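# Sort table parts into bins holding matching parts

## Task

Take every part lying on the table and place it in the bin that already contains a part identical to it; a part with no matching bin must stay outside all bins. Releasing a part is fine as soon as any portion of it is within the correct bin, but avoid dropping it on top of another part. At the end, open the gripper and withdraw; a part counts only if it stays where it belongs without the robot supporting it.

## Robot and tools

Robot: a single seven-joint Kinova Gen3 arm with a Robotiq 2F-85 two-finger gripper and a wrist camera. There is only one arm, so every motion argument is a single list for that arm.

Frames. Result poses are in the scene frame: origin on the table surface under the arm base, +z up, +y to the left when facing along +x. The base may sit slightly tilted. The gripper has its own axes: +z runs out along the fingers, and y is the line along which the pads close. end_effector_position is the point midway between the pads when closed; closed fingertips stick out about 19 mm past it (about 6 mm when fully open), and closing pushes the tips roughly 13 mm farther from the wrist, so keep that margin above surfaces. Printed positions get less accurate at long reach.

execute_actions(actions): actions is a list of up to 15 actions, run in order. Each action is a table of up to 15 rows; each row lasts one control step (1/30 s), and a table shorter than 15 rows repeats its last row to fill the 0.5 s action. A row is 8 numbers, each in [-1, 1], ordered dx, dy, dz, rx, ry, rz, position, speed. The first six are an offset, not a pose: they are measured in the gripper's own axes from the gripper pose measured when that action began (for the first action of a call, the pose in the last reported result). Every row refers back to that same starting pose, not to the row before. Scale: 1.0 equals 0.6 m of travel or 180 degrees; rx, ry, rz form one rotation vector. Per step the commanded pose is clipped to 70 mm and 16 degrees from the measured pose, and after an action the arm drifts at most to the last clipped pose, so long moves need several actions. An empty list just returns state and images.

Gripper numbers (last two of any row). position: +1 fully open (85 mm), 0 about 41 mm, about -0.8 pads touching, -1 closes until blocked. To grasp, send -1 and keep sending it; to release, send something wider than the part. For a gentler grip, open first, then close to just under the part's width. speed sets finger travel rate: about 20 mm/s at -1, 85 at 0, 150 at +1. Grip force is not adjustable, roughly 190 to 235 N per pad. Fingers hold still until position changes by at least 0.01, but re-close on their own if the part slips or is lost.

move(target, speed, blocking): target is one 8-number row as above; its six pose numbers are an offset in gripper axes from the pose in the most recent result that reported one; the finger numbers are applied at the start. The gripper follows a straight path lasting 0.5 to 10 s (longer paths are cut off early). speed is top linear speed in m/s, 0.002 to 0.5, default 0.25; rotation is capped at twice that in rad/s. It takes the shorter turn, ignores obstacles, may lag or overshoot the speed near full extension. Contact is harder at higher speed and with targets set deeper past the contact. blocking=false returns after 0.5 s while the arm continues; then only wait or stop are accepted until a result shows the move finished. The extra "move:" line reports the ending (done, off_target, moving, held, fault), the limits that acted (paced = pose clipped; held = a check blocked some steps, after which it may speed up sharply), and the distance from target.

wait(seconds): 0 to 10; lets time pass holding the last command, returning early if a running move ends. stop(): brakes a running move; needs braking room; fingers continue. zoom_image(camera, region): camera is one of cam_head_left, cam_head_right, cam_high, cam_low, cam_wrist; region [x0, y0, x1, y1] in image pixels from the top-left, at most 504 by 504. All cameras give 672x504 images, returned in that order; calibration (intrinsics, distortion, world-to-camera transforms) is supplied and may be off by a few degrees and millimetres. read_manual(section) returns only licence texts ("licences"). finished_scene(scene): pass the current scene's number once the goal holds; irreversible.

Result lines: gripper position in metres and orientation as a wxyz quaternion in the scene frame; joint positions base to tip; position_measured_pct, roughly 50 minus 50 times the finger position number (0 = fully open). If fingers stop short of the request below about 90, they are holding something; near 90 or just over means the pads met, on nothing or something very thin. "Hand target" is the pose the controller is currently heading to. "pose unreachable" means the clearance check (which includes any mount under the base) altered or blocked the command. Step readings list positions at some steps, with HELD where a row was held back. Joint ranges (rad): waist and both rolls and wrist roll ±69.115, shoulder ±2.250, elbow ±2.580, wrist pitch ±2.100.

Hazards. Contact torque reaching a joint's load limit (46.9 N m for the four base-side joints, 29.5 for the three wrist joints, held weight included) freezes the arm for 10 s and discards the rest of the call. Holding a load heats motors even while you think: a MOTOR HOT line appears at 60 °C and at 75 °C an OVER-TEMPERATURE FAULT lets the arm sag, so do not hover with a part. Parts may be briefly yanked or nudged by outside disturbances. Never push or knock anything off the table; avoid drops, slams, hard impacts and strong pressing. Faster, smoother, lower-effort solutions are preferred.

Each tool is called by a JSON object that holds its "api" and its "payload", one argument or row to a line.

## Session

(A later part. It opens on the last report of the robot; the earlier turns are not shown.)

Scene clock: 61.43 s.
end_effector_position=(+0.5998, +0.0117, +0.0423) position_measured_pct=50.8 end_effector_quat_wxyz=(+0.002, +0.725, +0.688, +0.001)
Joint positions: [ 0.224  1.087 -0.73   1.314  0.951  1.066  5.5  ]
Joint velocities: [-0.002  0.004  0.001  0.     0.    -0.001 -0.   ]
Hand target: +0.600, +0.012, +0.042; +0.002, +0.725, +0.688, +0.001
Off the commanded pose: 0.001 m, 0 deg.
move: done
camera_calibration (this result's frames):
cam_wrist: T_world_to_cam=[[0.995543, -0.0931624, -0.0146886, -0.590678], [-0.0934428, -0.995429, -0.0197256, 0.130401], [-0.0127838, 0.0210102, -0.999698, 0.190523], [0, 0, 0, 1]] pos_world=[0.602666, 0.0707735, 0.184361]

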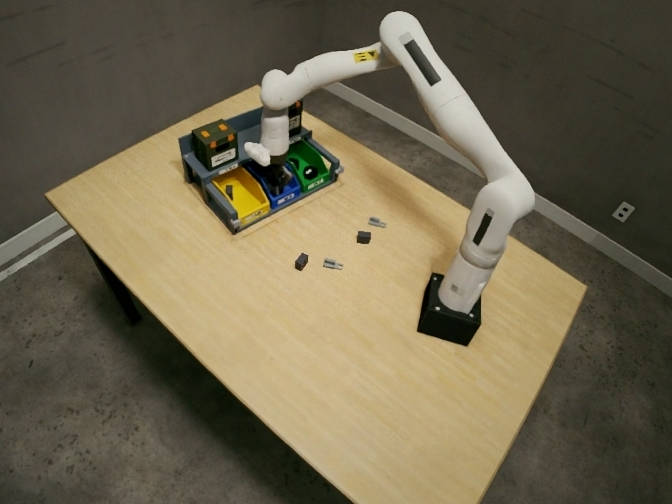

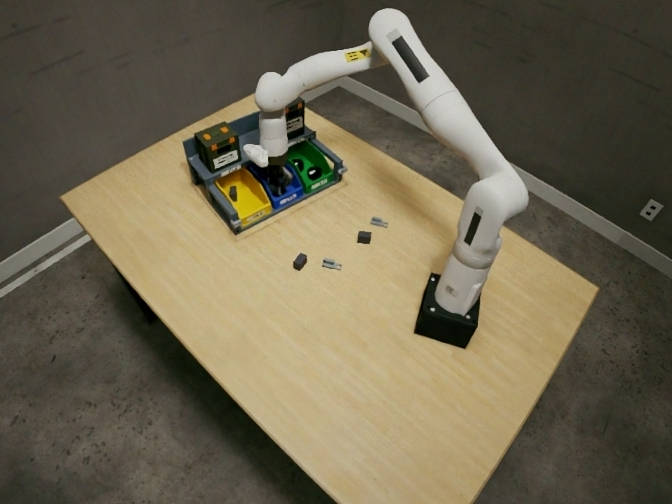

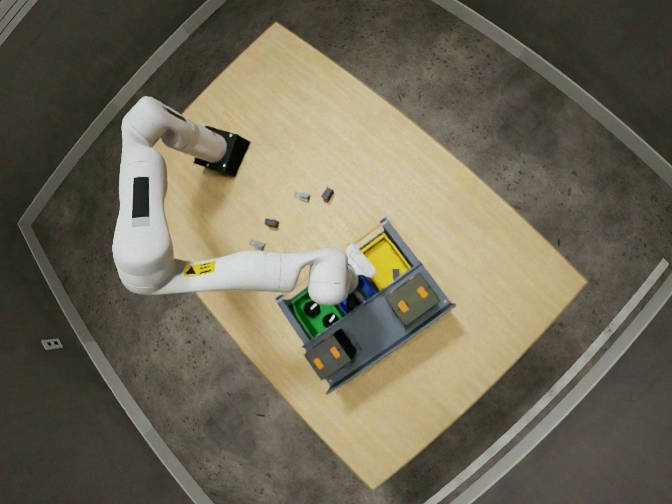

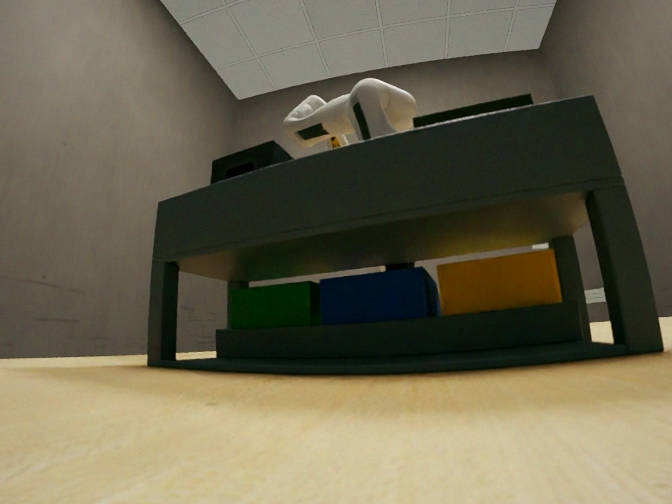

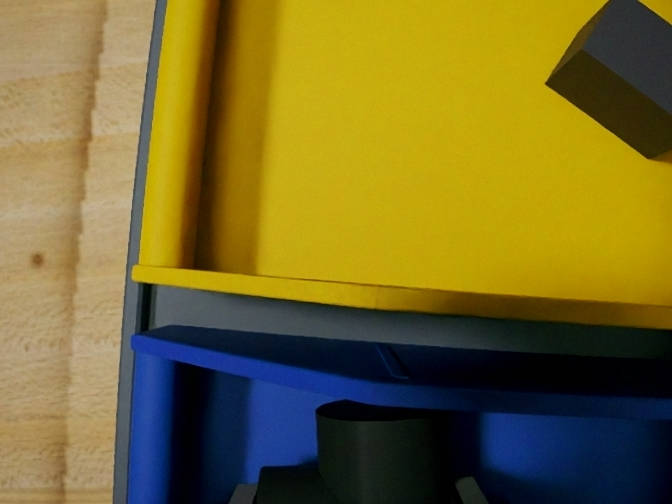

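{"api": "execute_actions", "payload": {
  "actions": [
    [[0,0,0,0,0,0,0.13,-0.5]]
  ]
}}

{"api": "move", "payload": {
  "target": [0,0,-0.1167,0,0,0,0.13,0],
  "speed": 0.25
}}

{"api": "move", "payload": {
  "target": [0.196,-0.399,-0.03,0,0,-0.085,-0.1,0],
  "speed": 0.3
}}

Scene clock: 63.13 s.
end_effector_position=(+0.5998, +0.0117, +0.0424) position_measured_pct=43.7 end_effector_quat_wxyz=(+0.002, +0.725, +0.688, +0.001)
Joint positions: [ 0.224  1.087 -0.73   1.314  0.952  1.066  5.5  ]
Joint velocities: [ 0.001  0.     0.    -0.001  0.     0.     0.   ]
Hand target: +0.600, +0.012, +0.042; +0.002, +0.725, +0.688, +0.001
Off the commanded pose: 0.000 m, 0 deg.
Step readings (end_effector_position):
0: (+0.5998, +0.0118, +0.0421)
1: (+0.5998, +0.0118, +0.0422)
2: (+0.5998, +0.0117, +0.0422)
4: (+0.5998, +0.0117, +0.0423)
8: (+0.6000, +0.0117, +0.0426)
15: end_effector_position above
camera_calibration (this result's frames):
cam_wrist: T_world_to_cam=[[0.995542, -0.0931688, -0.0146596, -0.590689], [-0.0934486, -0.995429, -0.0197203, 0.1304], [-0.0127553, 0.0210024, -0.999698, 0.190521], [0, 0, 0, 1]] pos_world=[0.602672, 0.0707692, 0.184376]

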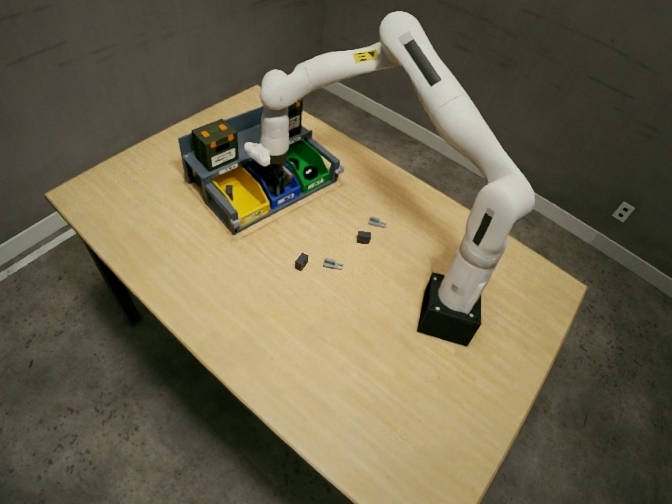

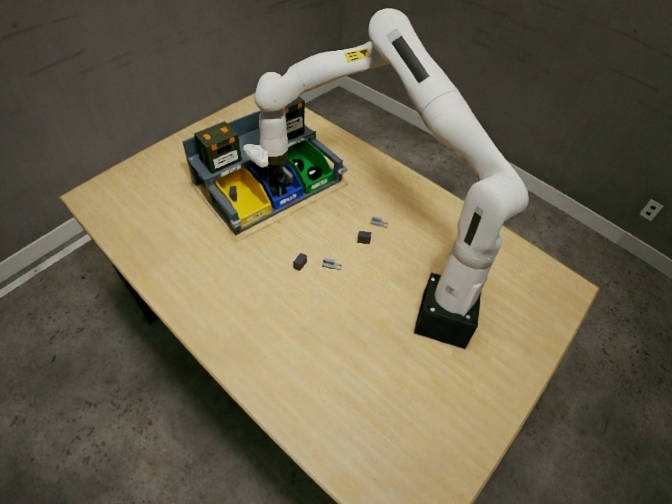

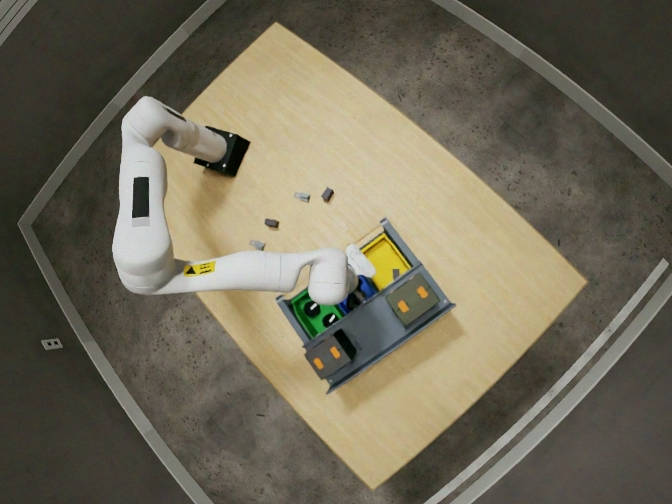

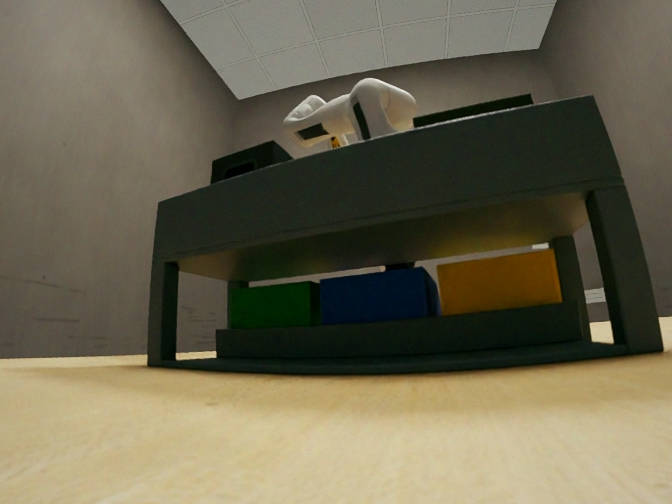

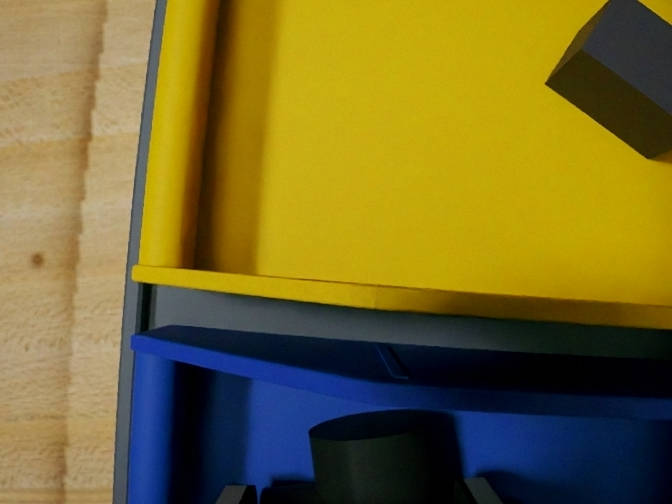

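Scene clock: 64.00 s.
end_effector_position=(+0.5992, +0.0120, +0.1123) position_measured_pct=43.7 end_effector_quat_wxyz=(+0.001, +0.725, +0.689, +0.001)
Joint positions: [ 0.226  0.982 -0.779  1.299  0.879  1.174  5.539]
Joint velocities: [ 0.002 -0.003 -0.001 -0.001 -0.     0.002  0.   ]
Hand target: +0.599, +0.012, +0.112; +0.002, +0.725, +0.688, +0.001
Off the commanded pose: 0.000 m, 0 deg.
move: done
camera_calibration (this result's frames):
cam_wrist: T_world_to_cam=[[0.99558, -0.0927071, -0.0150347, -0.589048], [-0.0930007, -0.995462, -0.0201682, 0.131813], [-0.0130967, 0.0214773, -0.999684, 0.260579], [0, 0, 0, 1]] pos_world=[0.602116, 0.0710089, 0.254299]

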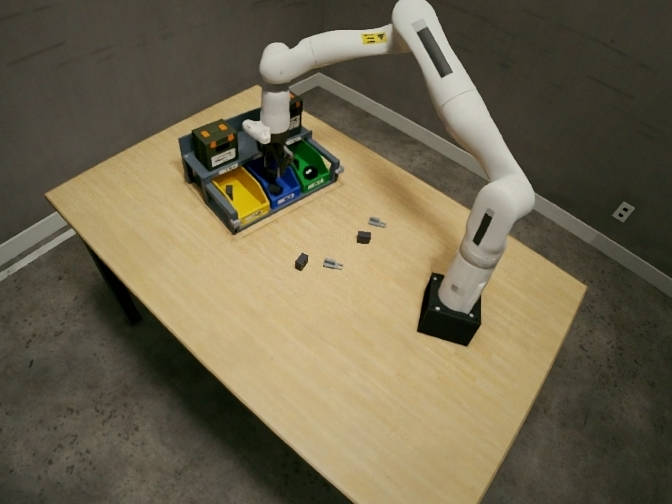

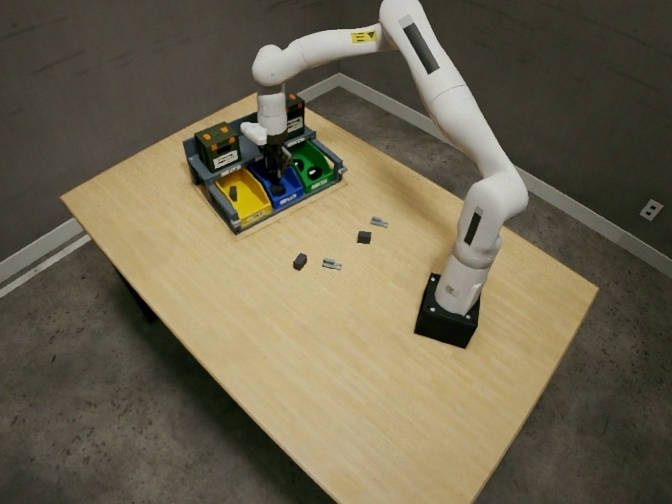

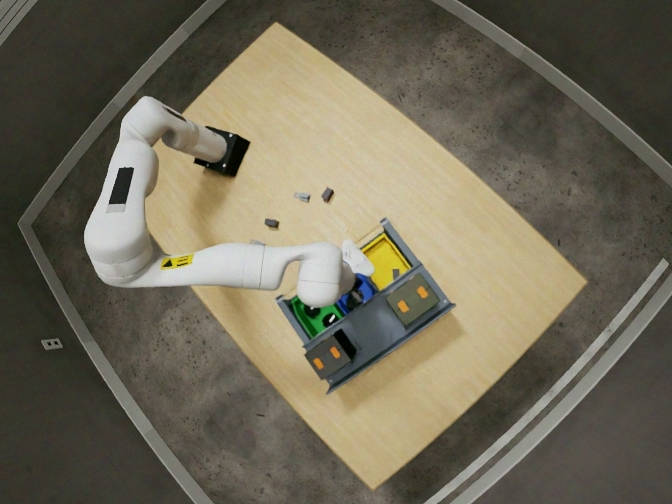

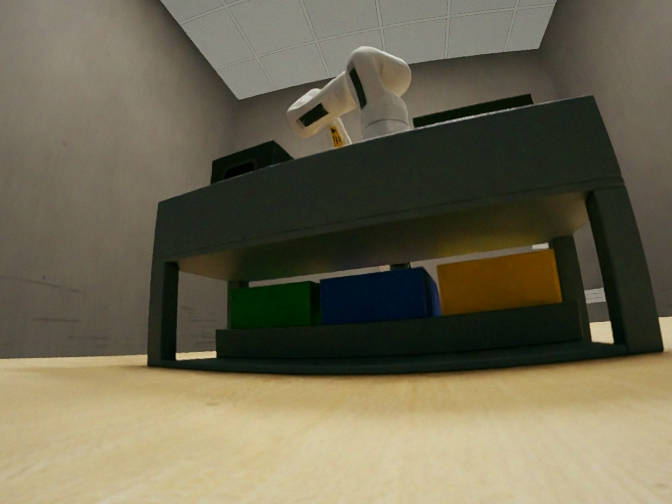

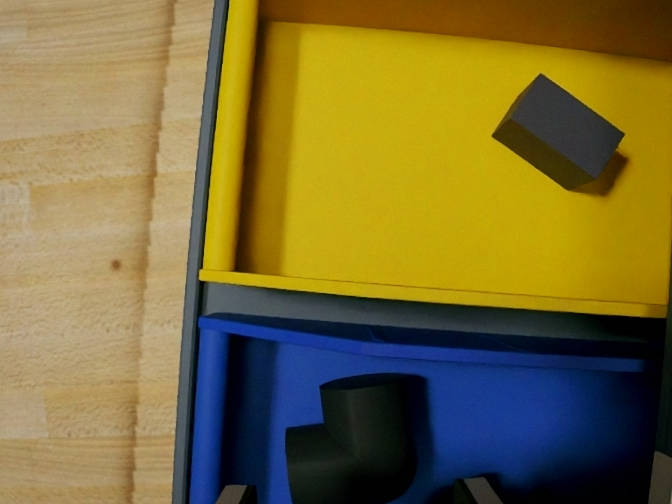

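Scene clock: 65.47 s.
end_effector_position=(+0.3662, +0.1409, +0.1283) position_measured_pct=54.8 end_effector_quat_wxyz=(+0.002, +0.627, +0.779, +0.000)
Joint positions: [ 0.014  0.768 -0.879  2.004  0.975  0.933  5.034]
Joint velocities: [-0.007 -0.004 -0.002  0.003  0.003  0.001 -0.006]
Hand target: +0.366, +0.141, +0.129; +0.003, +0.627, +0.779, +0.001
Off the commanded pose: 0.001 m, 0 deg.
move: done
camera_calibration (this result's frames):
cam_wrist: T_world_to_cam=[[0.984865, 0.172651, -0.015236, -0.378261], [0.172392, -0.984883, -0.0168992, 0.139723], [-0.0179234, 0.0140169, -0.999741, 0.273651], [0, 0, 0, 1]] pos_world=[0.353354, 0.199082, 0.270178]

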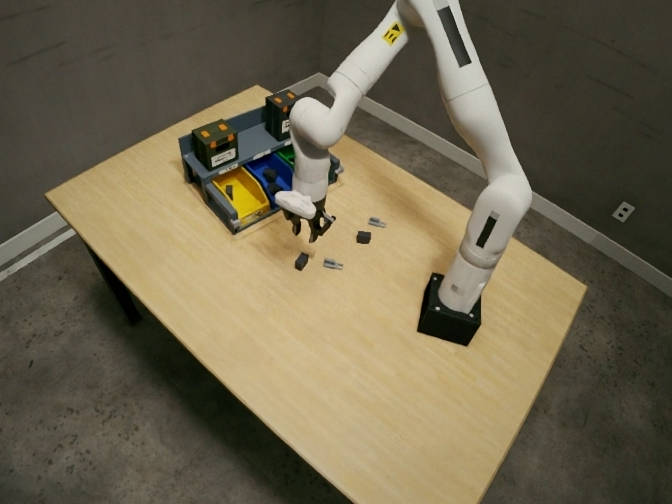

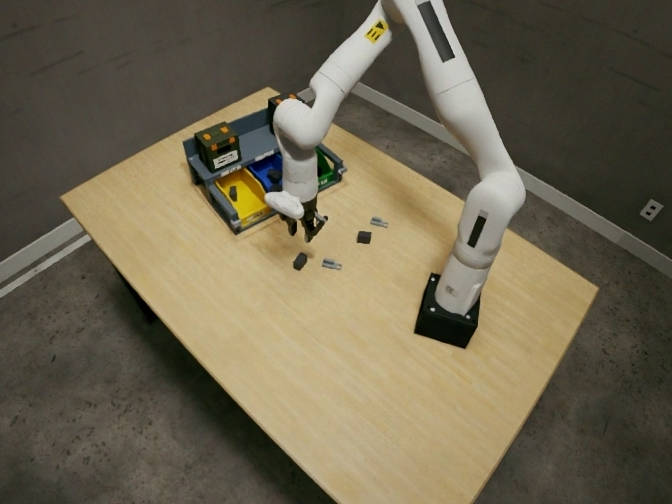

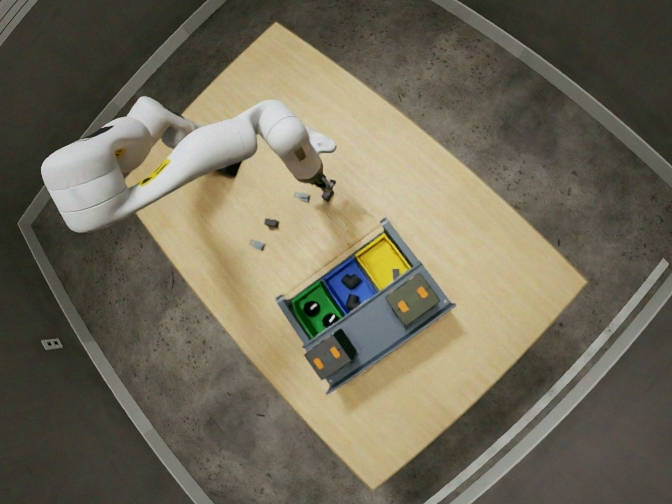

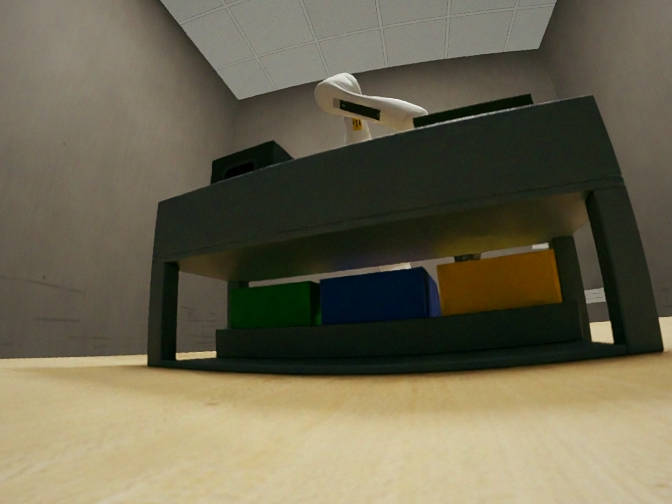

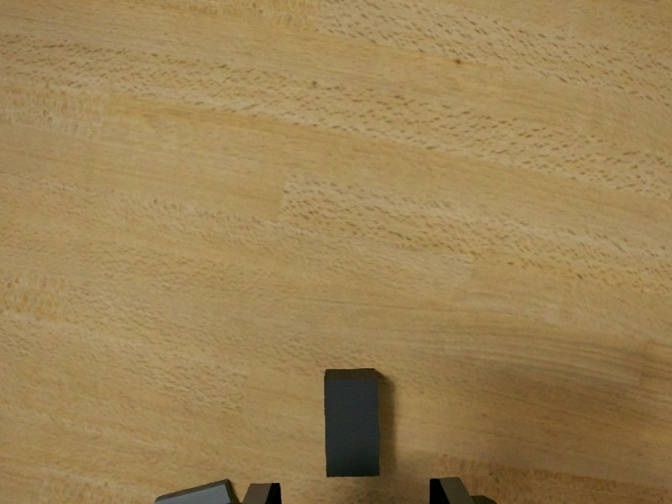

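{"api": "move", "payload": {
  "target": [0.004,-0.001,0.169,0,0,0.005,-0.1,0],
  "speed": 0.18
}}

{"api": "execute_actions", "payload": {
  "actions": [
    [[0,0,0,0,0,0,-1,-0.3]]
  ]
}}

Scene clock: 67.40 s.
end_effector_position=(+0.3662, +0.1426, +0.0268) position_measured_pct=54.8 end_effector_quat_wxyz=(+0.003, +0.634, +0.774, +0.001)
Joint positions: [-0.056  0.974 -0.709  2.032  1.27   0.783  4.803]
Joint velocities: [-0.002  0.005  0.002 -0.001  0.003 -0.001 -0.002]
Hand target: +0.366, +0.143, +0.027; +0.003, +0.634, +0.774, +0.000
Off the commanded pose: 0.001 m, 0 deg.
move: done
camera_calibration (this result's frames):
cam_wrist: T_world_to_cam=[[0.987605, 0.156334, -0.0139775, -0.378797], [0.156109, -0.987611, -0.0159834, 0.146023], [-0.0163031, 0.0136032, -0.999775, 0.171624], [0, 0, 0, 1]] pos_world=[0.354104, 0.201098, 0.168625]

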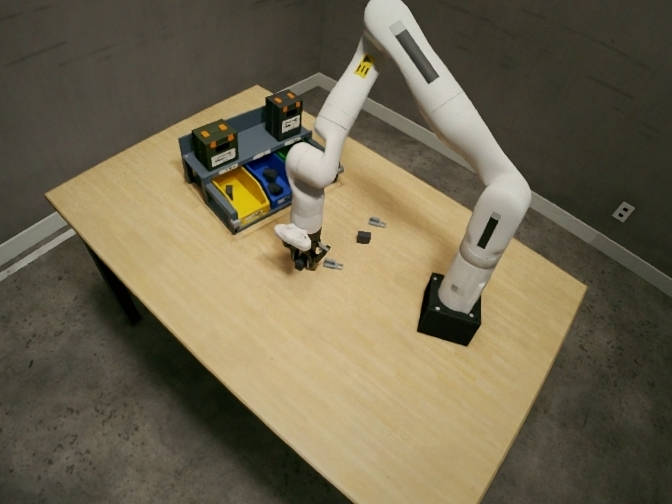

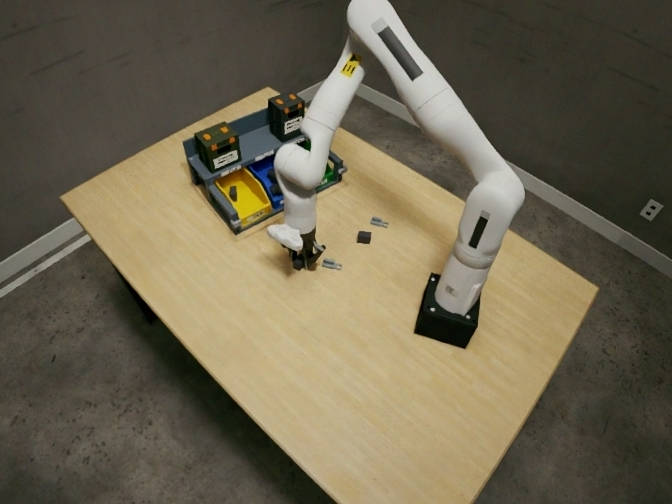

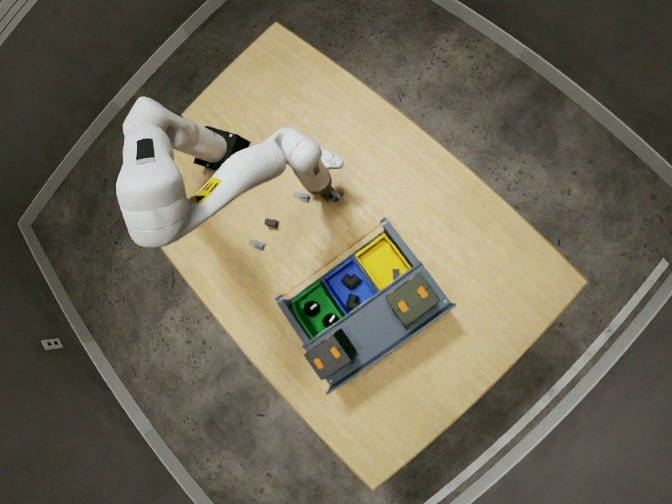

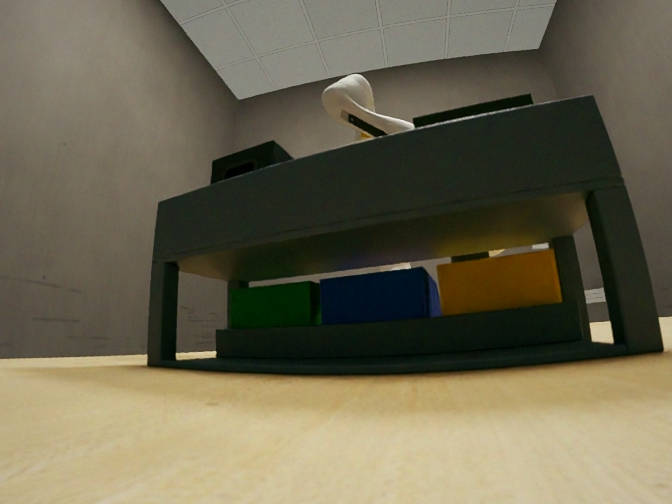

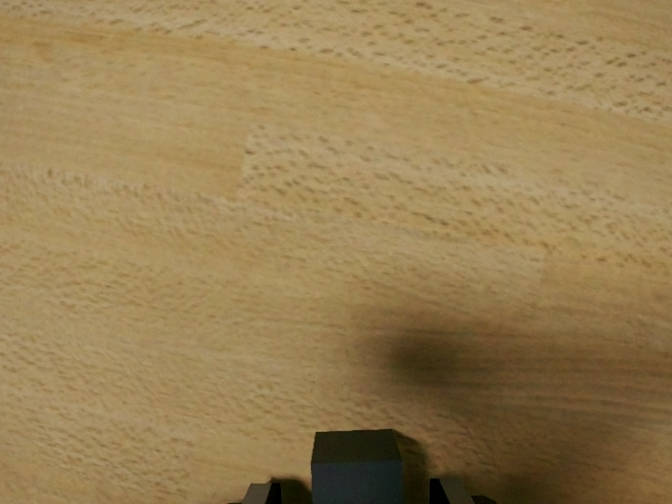

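Scene clock: 67.90 s.
end_effector_position=(+0.3662, +0.1427, +0.0272) position_measured_pct=73.8 end_effector_quat_wxyz=(+0.003, +0.634, +0.774, +0.001)
Joint positions: [-0.056  0.973 -0.71   2.032  1.27   0.784  4.803]
Joint velocities: [ 0.001  0.    -0.     0.001 -0.001 -0.001  0.001]
Hand target: +0.366, +0.143, +0.027; +0.003, +0.634, +0.774, +0.001
Off the commanded pose: 0.000 m, 0 deg.
Step readings (end_effector_position):
0: (+0.3662, +0.1426, +0.0268)
1: (+0.3661, +0.1427, +0.0268)
2: (+0.3662, +0.1426, +0.0268)
4: (+0.3662, +0.1426, +0.0268)
8: (+0.3662, +0.1426, +0.0268)
15: end_effector_position above
camera_calibration (this result's frames):
cam_wrist: T_world_to_cam=[[0.987595, 0.156442, -0.0134797, -0.378887], [0.156224, -0.987593, -0.0159248, 0.146013], [-0.0158038, 0.0136214, -0.999782, 0.171806], [0, 0, 0, 1]] pos_world=[0.354092, 0.201135, 0.168987]

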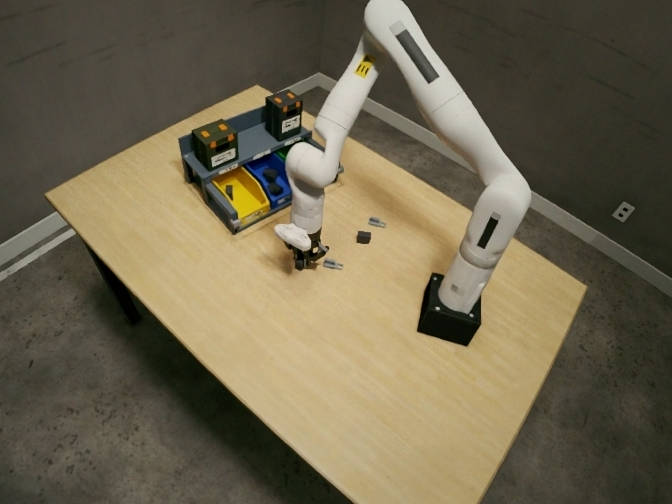

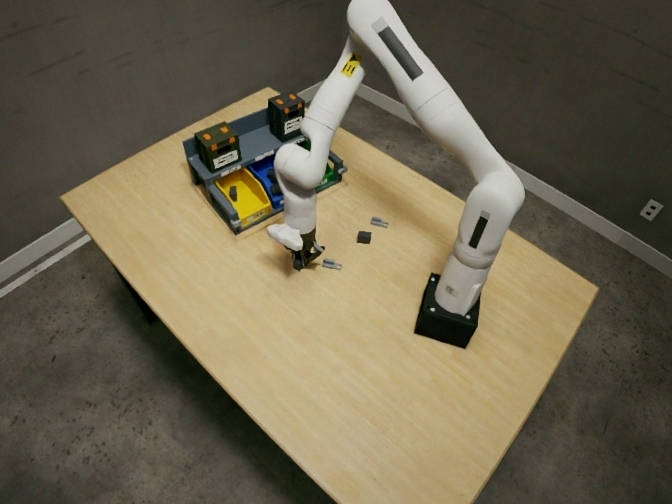

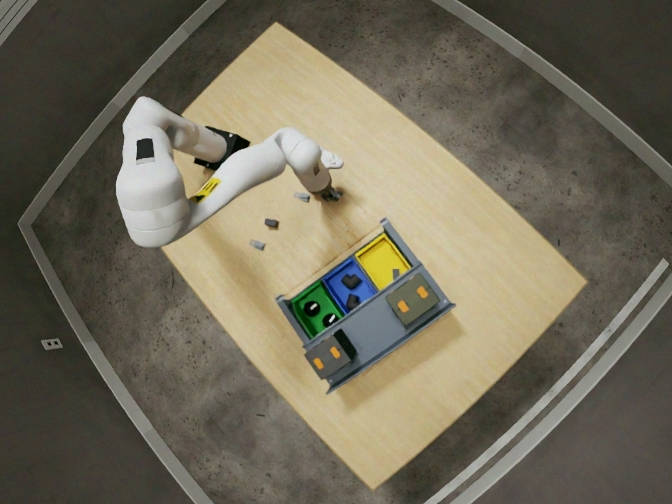

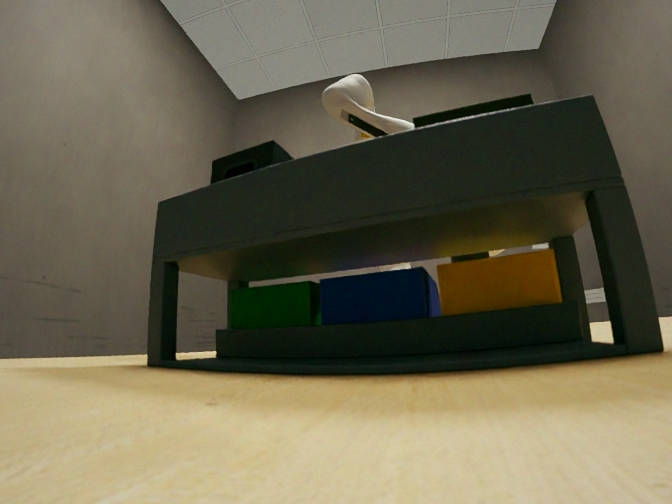

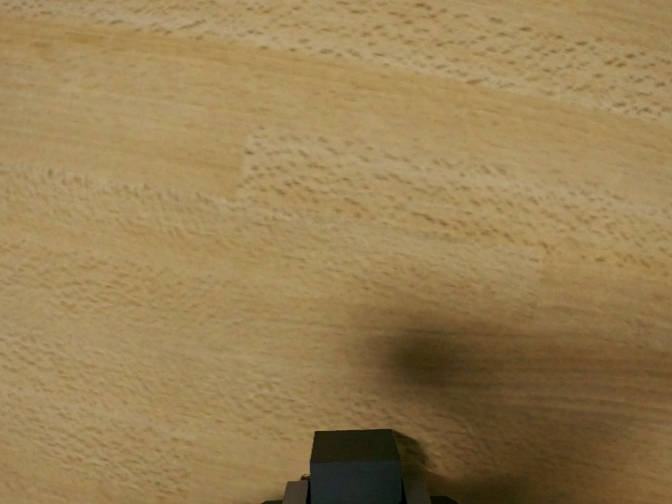

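{"api": "move", "payload": {
  "target": [-0.101,0.403,-0.188,0,0,0.1217,-1,0],
  "speed": 0.3
}}

Scene clock: 71.20 s.
end_effector_position=(+0.6138, +0.1316, +0.1422) position_measured_pct=73.8 end_effector_quat_wxyz=(+0.002, +0.769, +0.639, +0.001)
Joint positions: [-0.024  1.036 -0.767  1.1    0.848  1.299  5.31 ]
Joint velocities: [-0.009  0.01   0.    -0.01  -0.002  0.007  0.004]
Hand target: +0.614, +0.132, +0.142; +0.001, +0.769, +0.639, +0.001
Off the commanded pose: 0.001 m, 0 deg.
move: done
camera_calibration (this result's frames):
cam_wrist: T_world_to_cam=[[0.974676, -0.223145, -0.0146078, -0.562023], [-0.223413, -0.97451, -0.0203957, 0.330117], [-0.00968429, 0.0231428, -0.999685, 0.285782], [0, 0, 0, 1]] pos_world=[0.624311, 0.189676, 0.284215]

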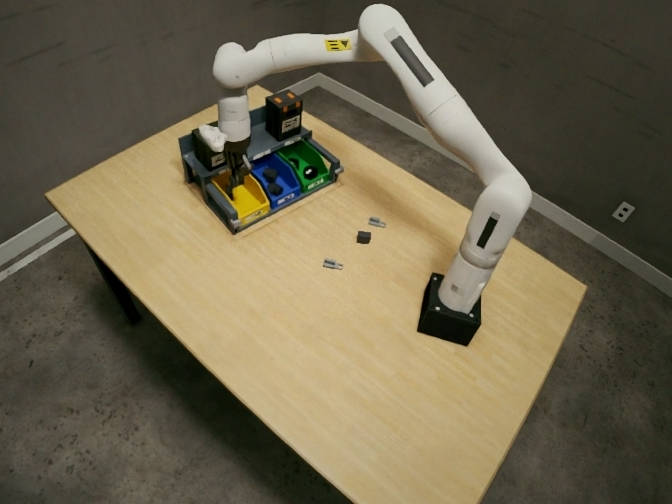

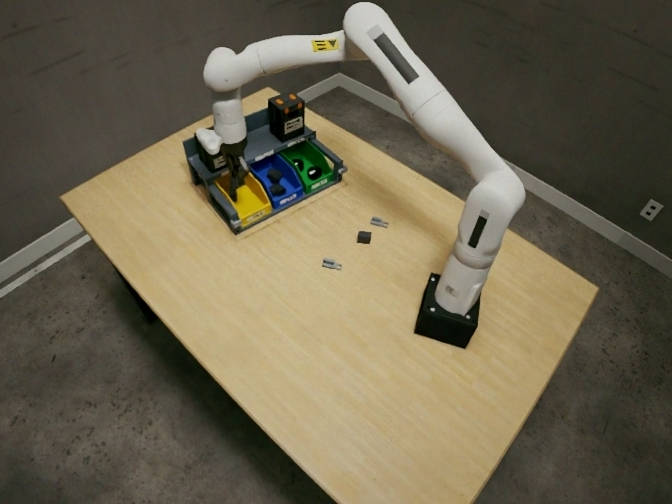

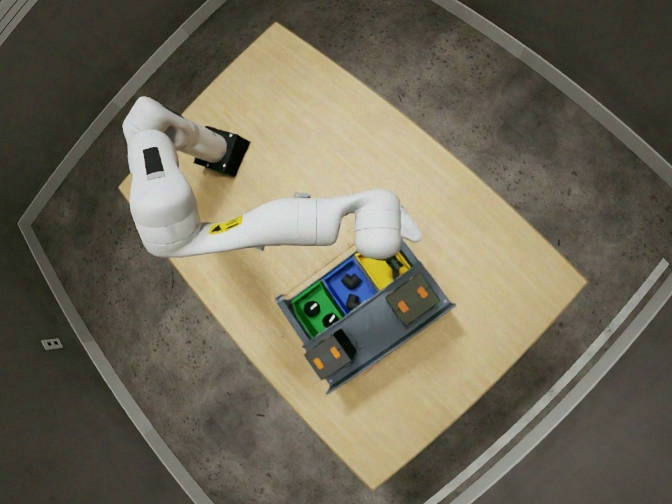

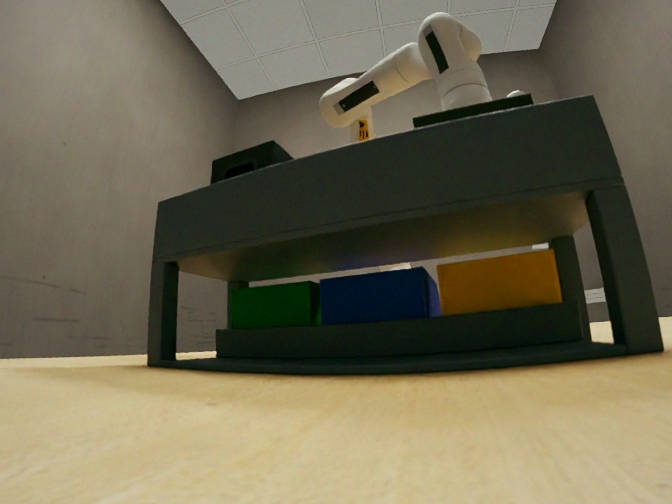

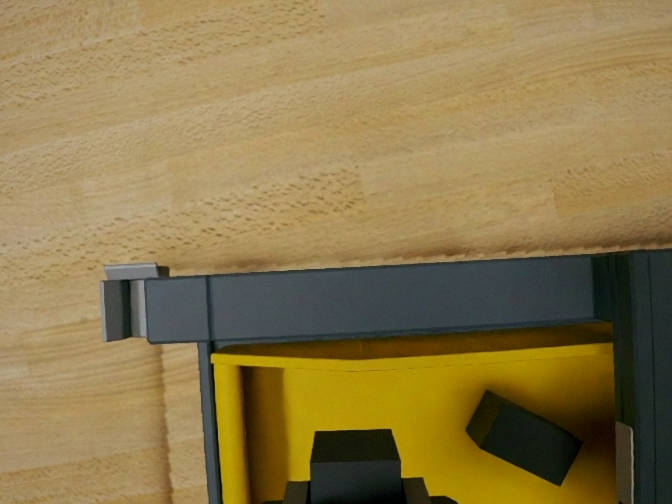

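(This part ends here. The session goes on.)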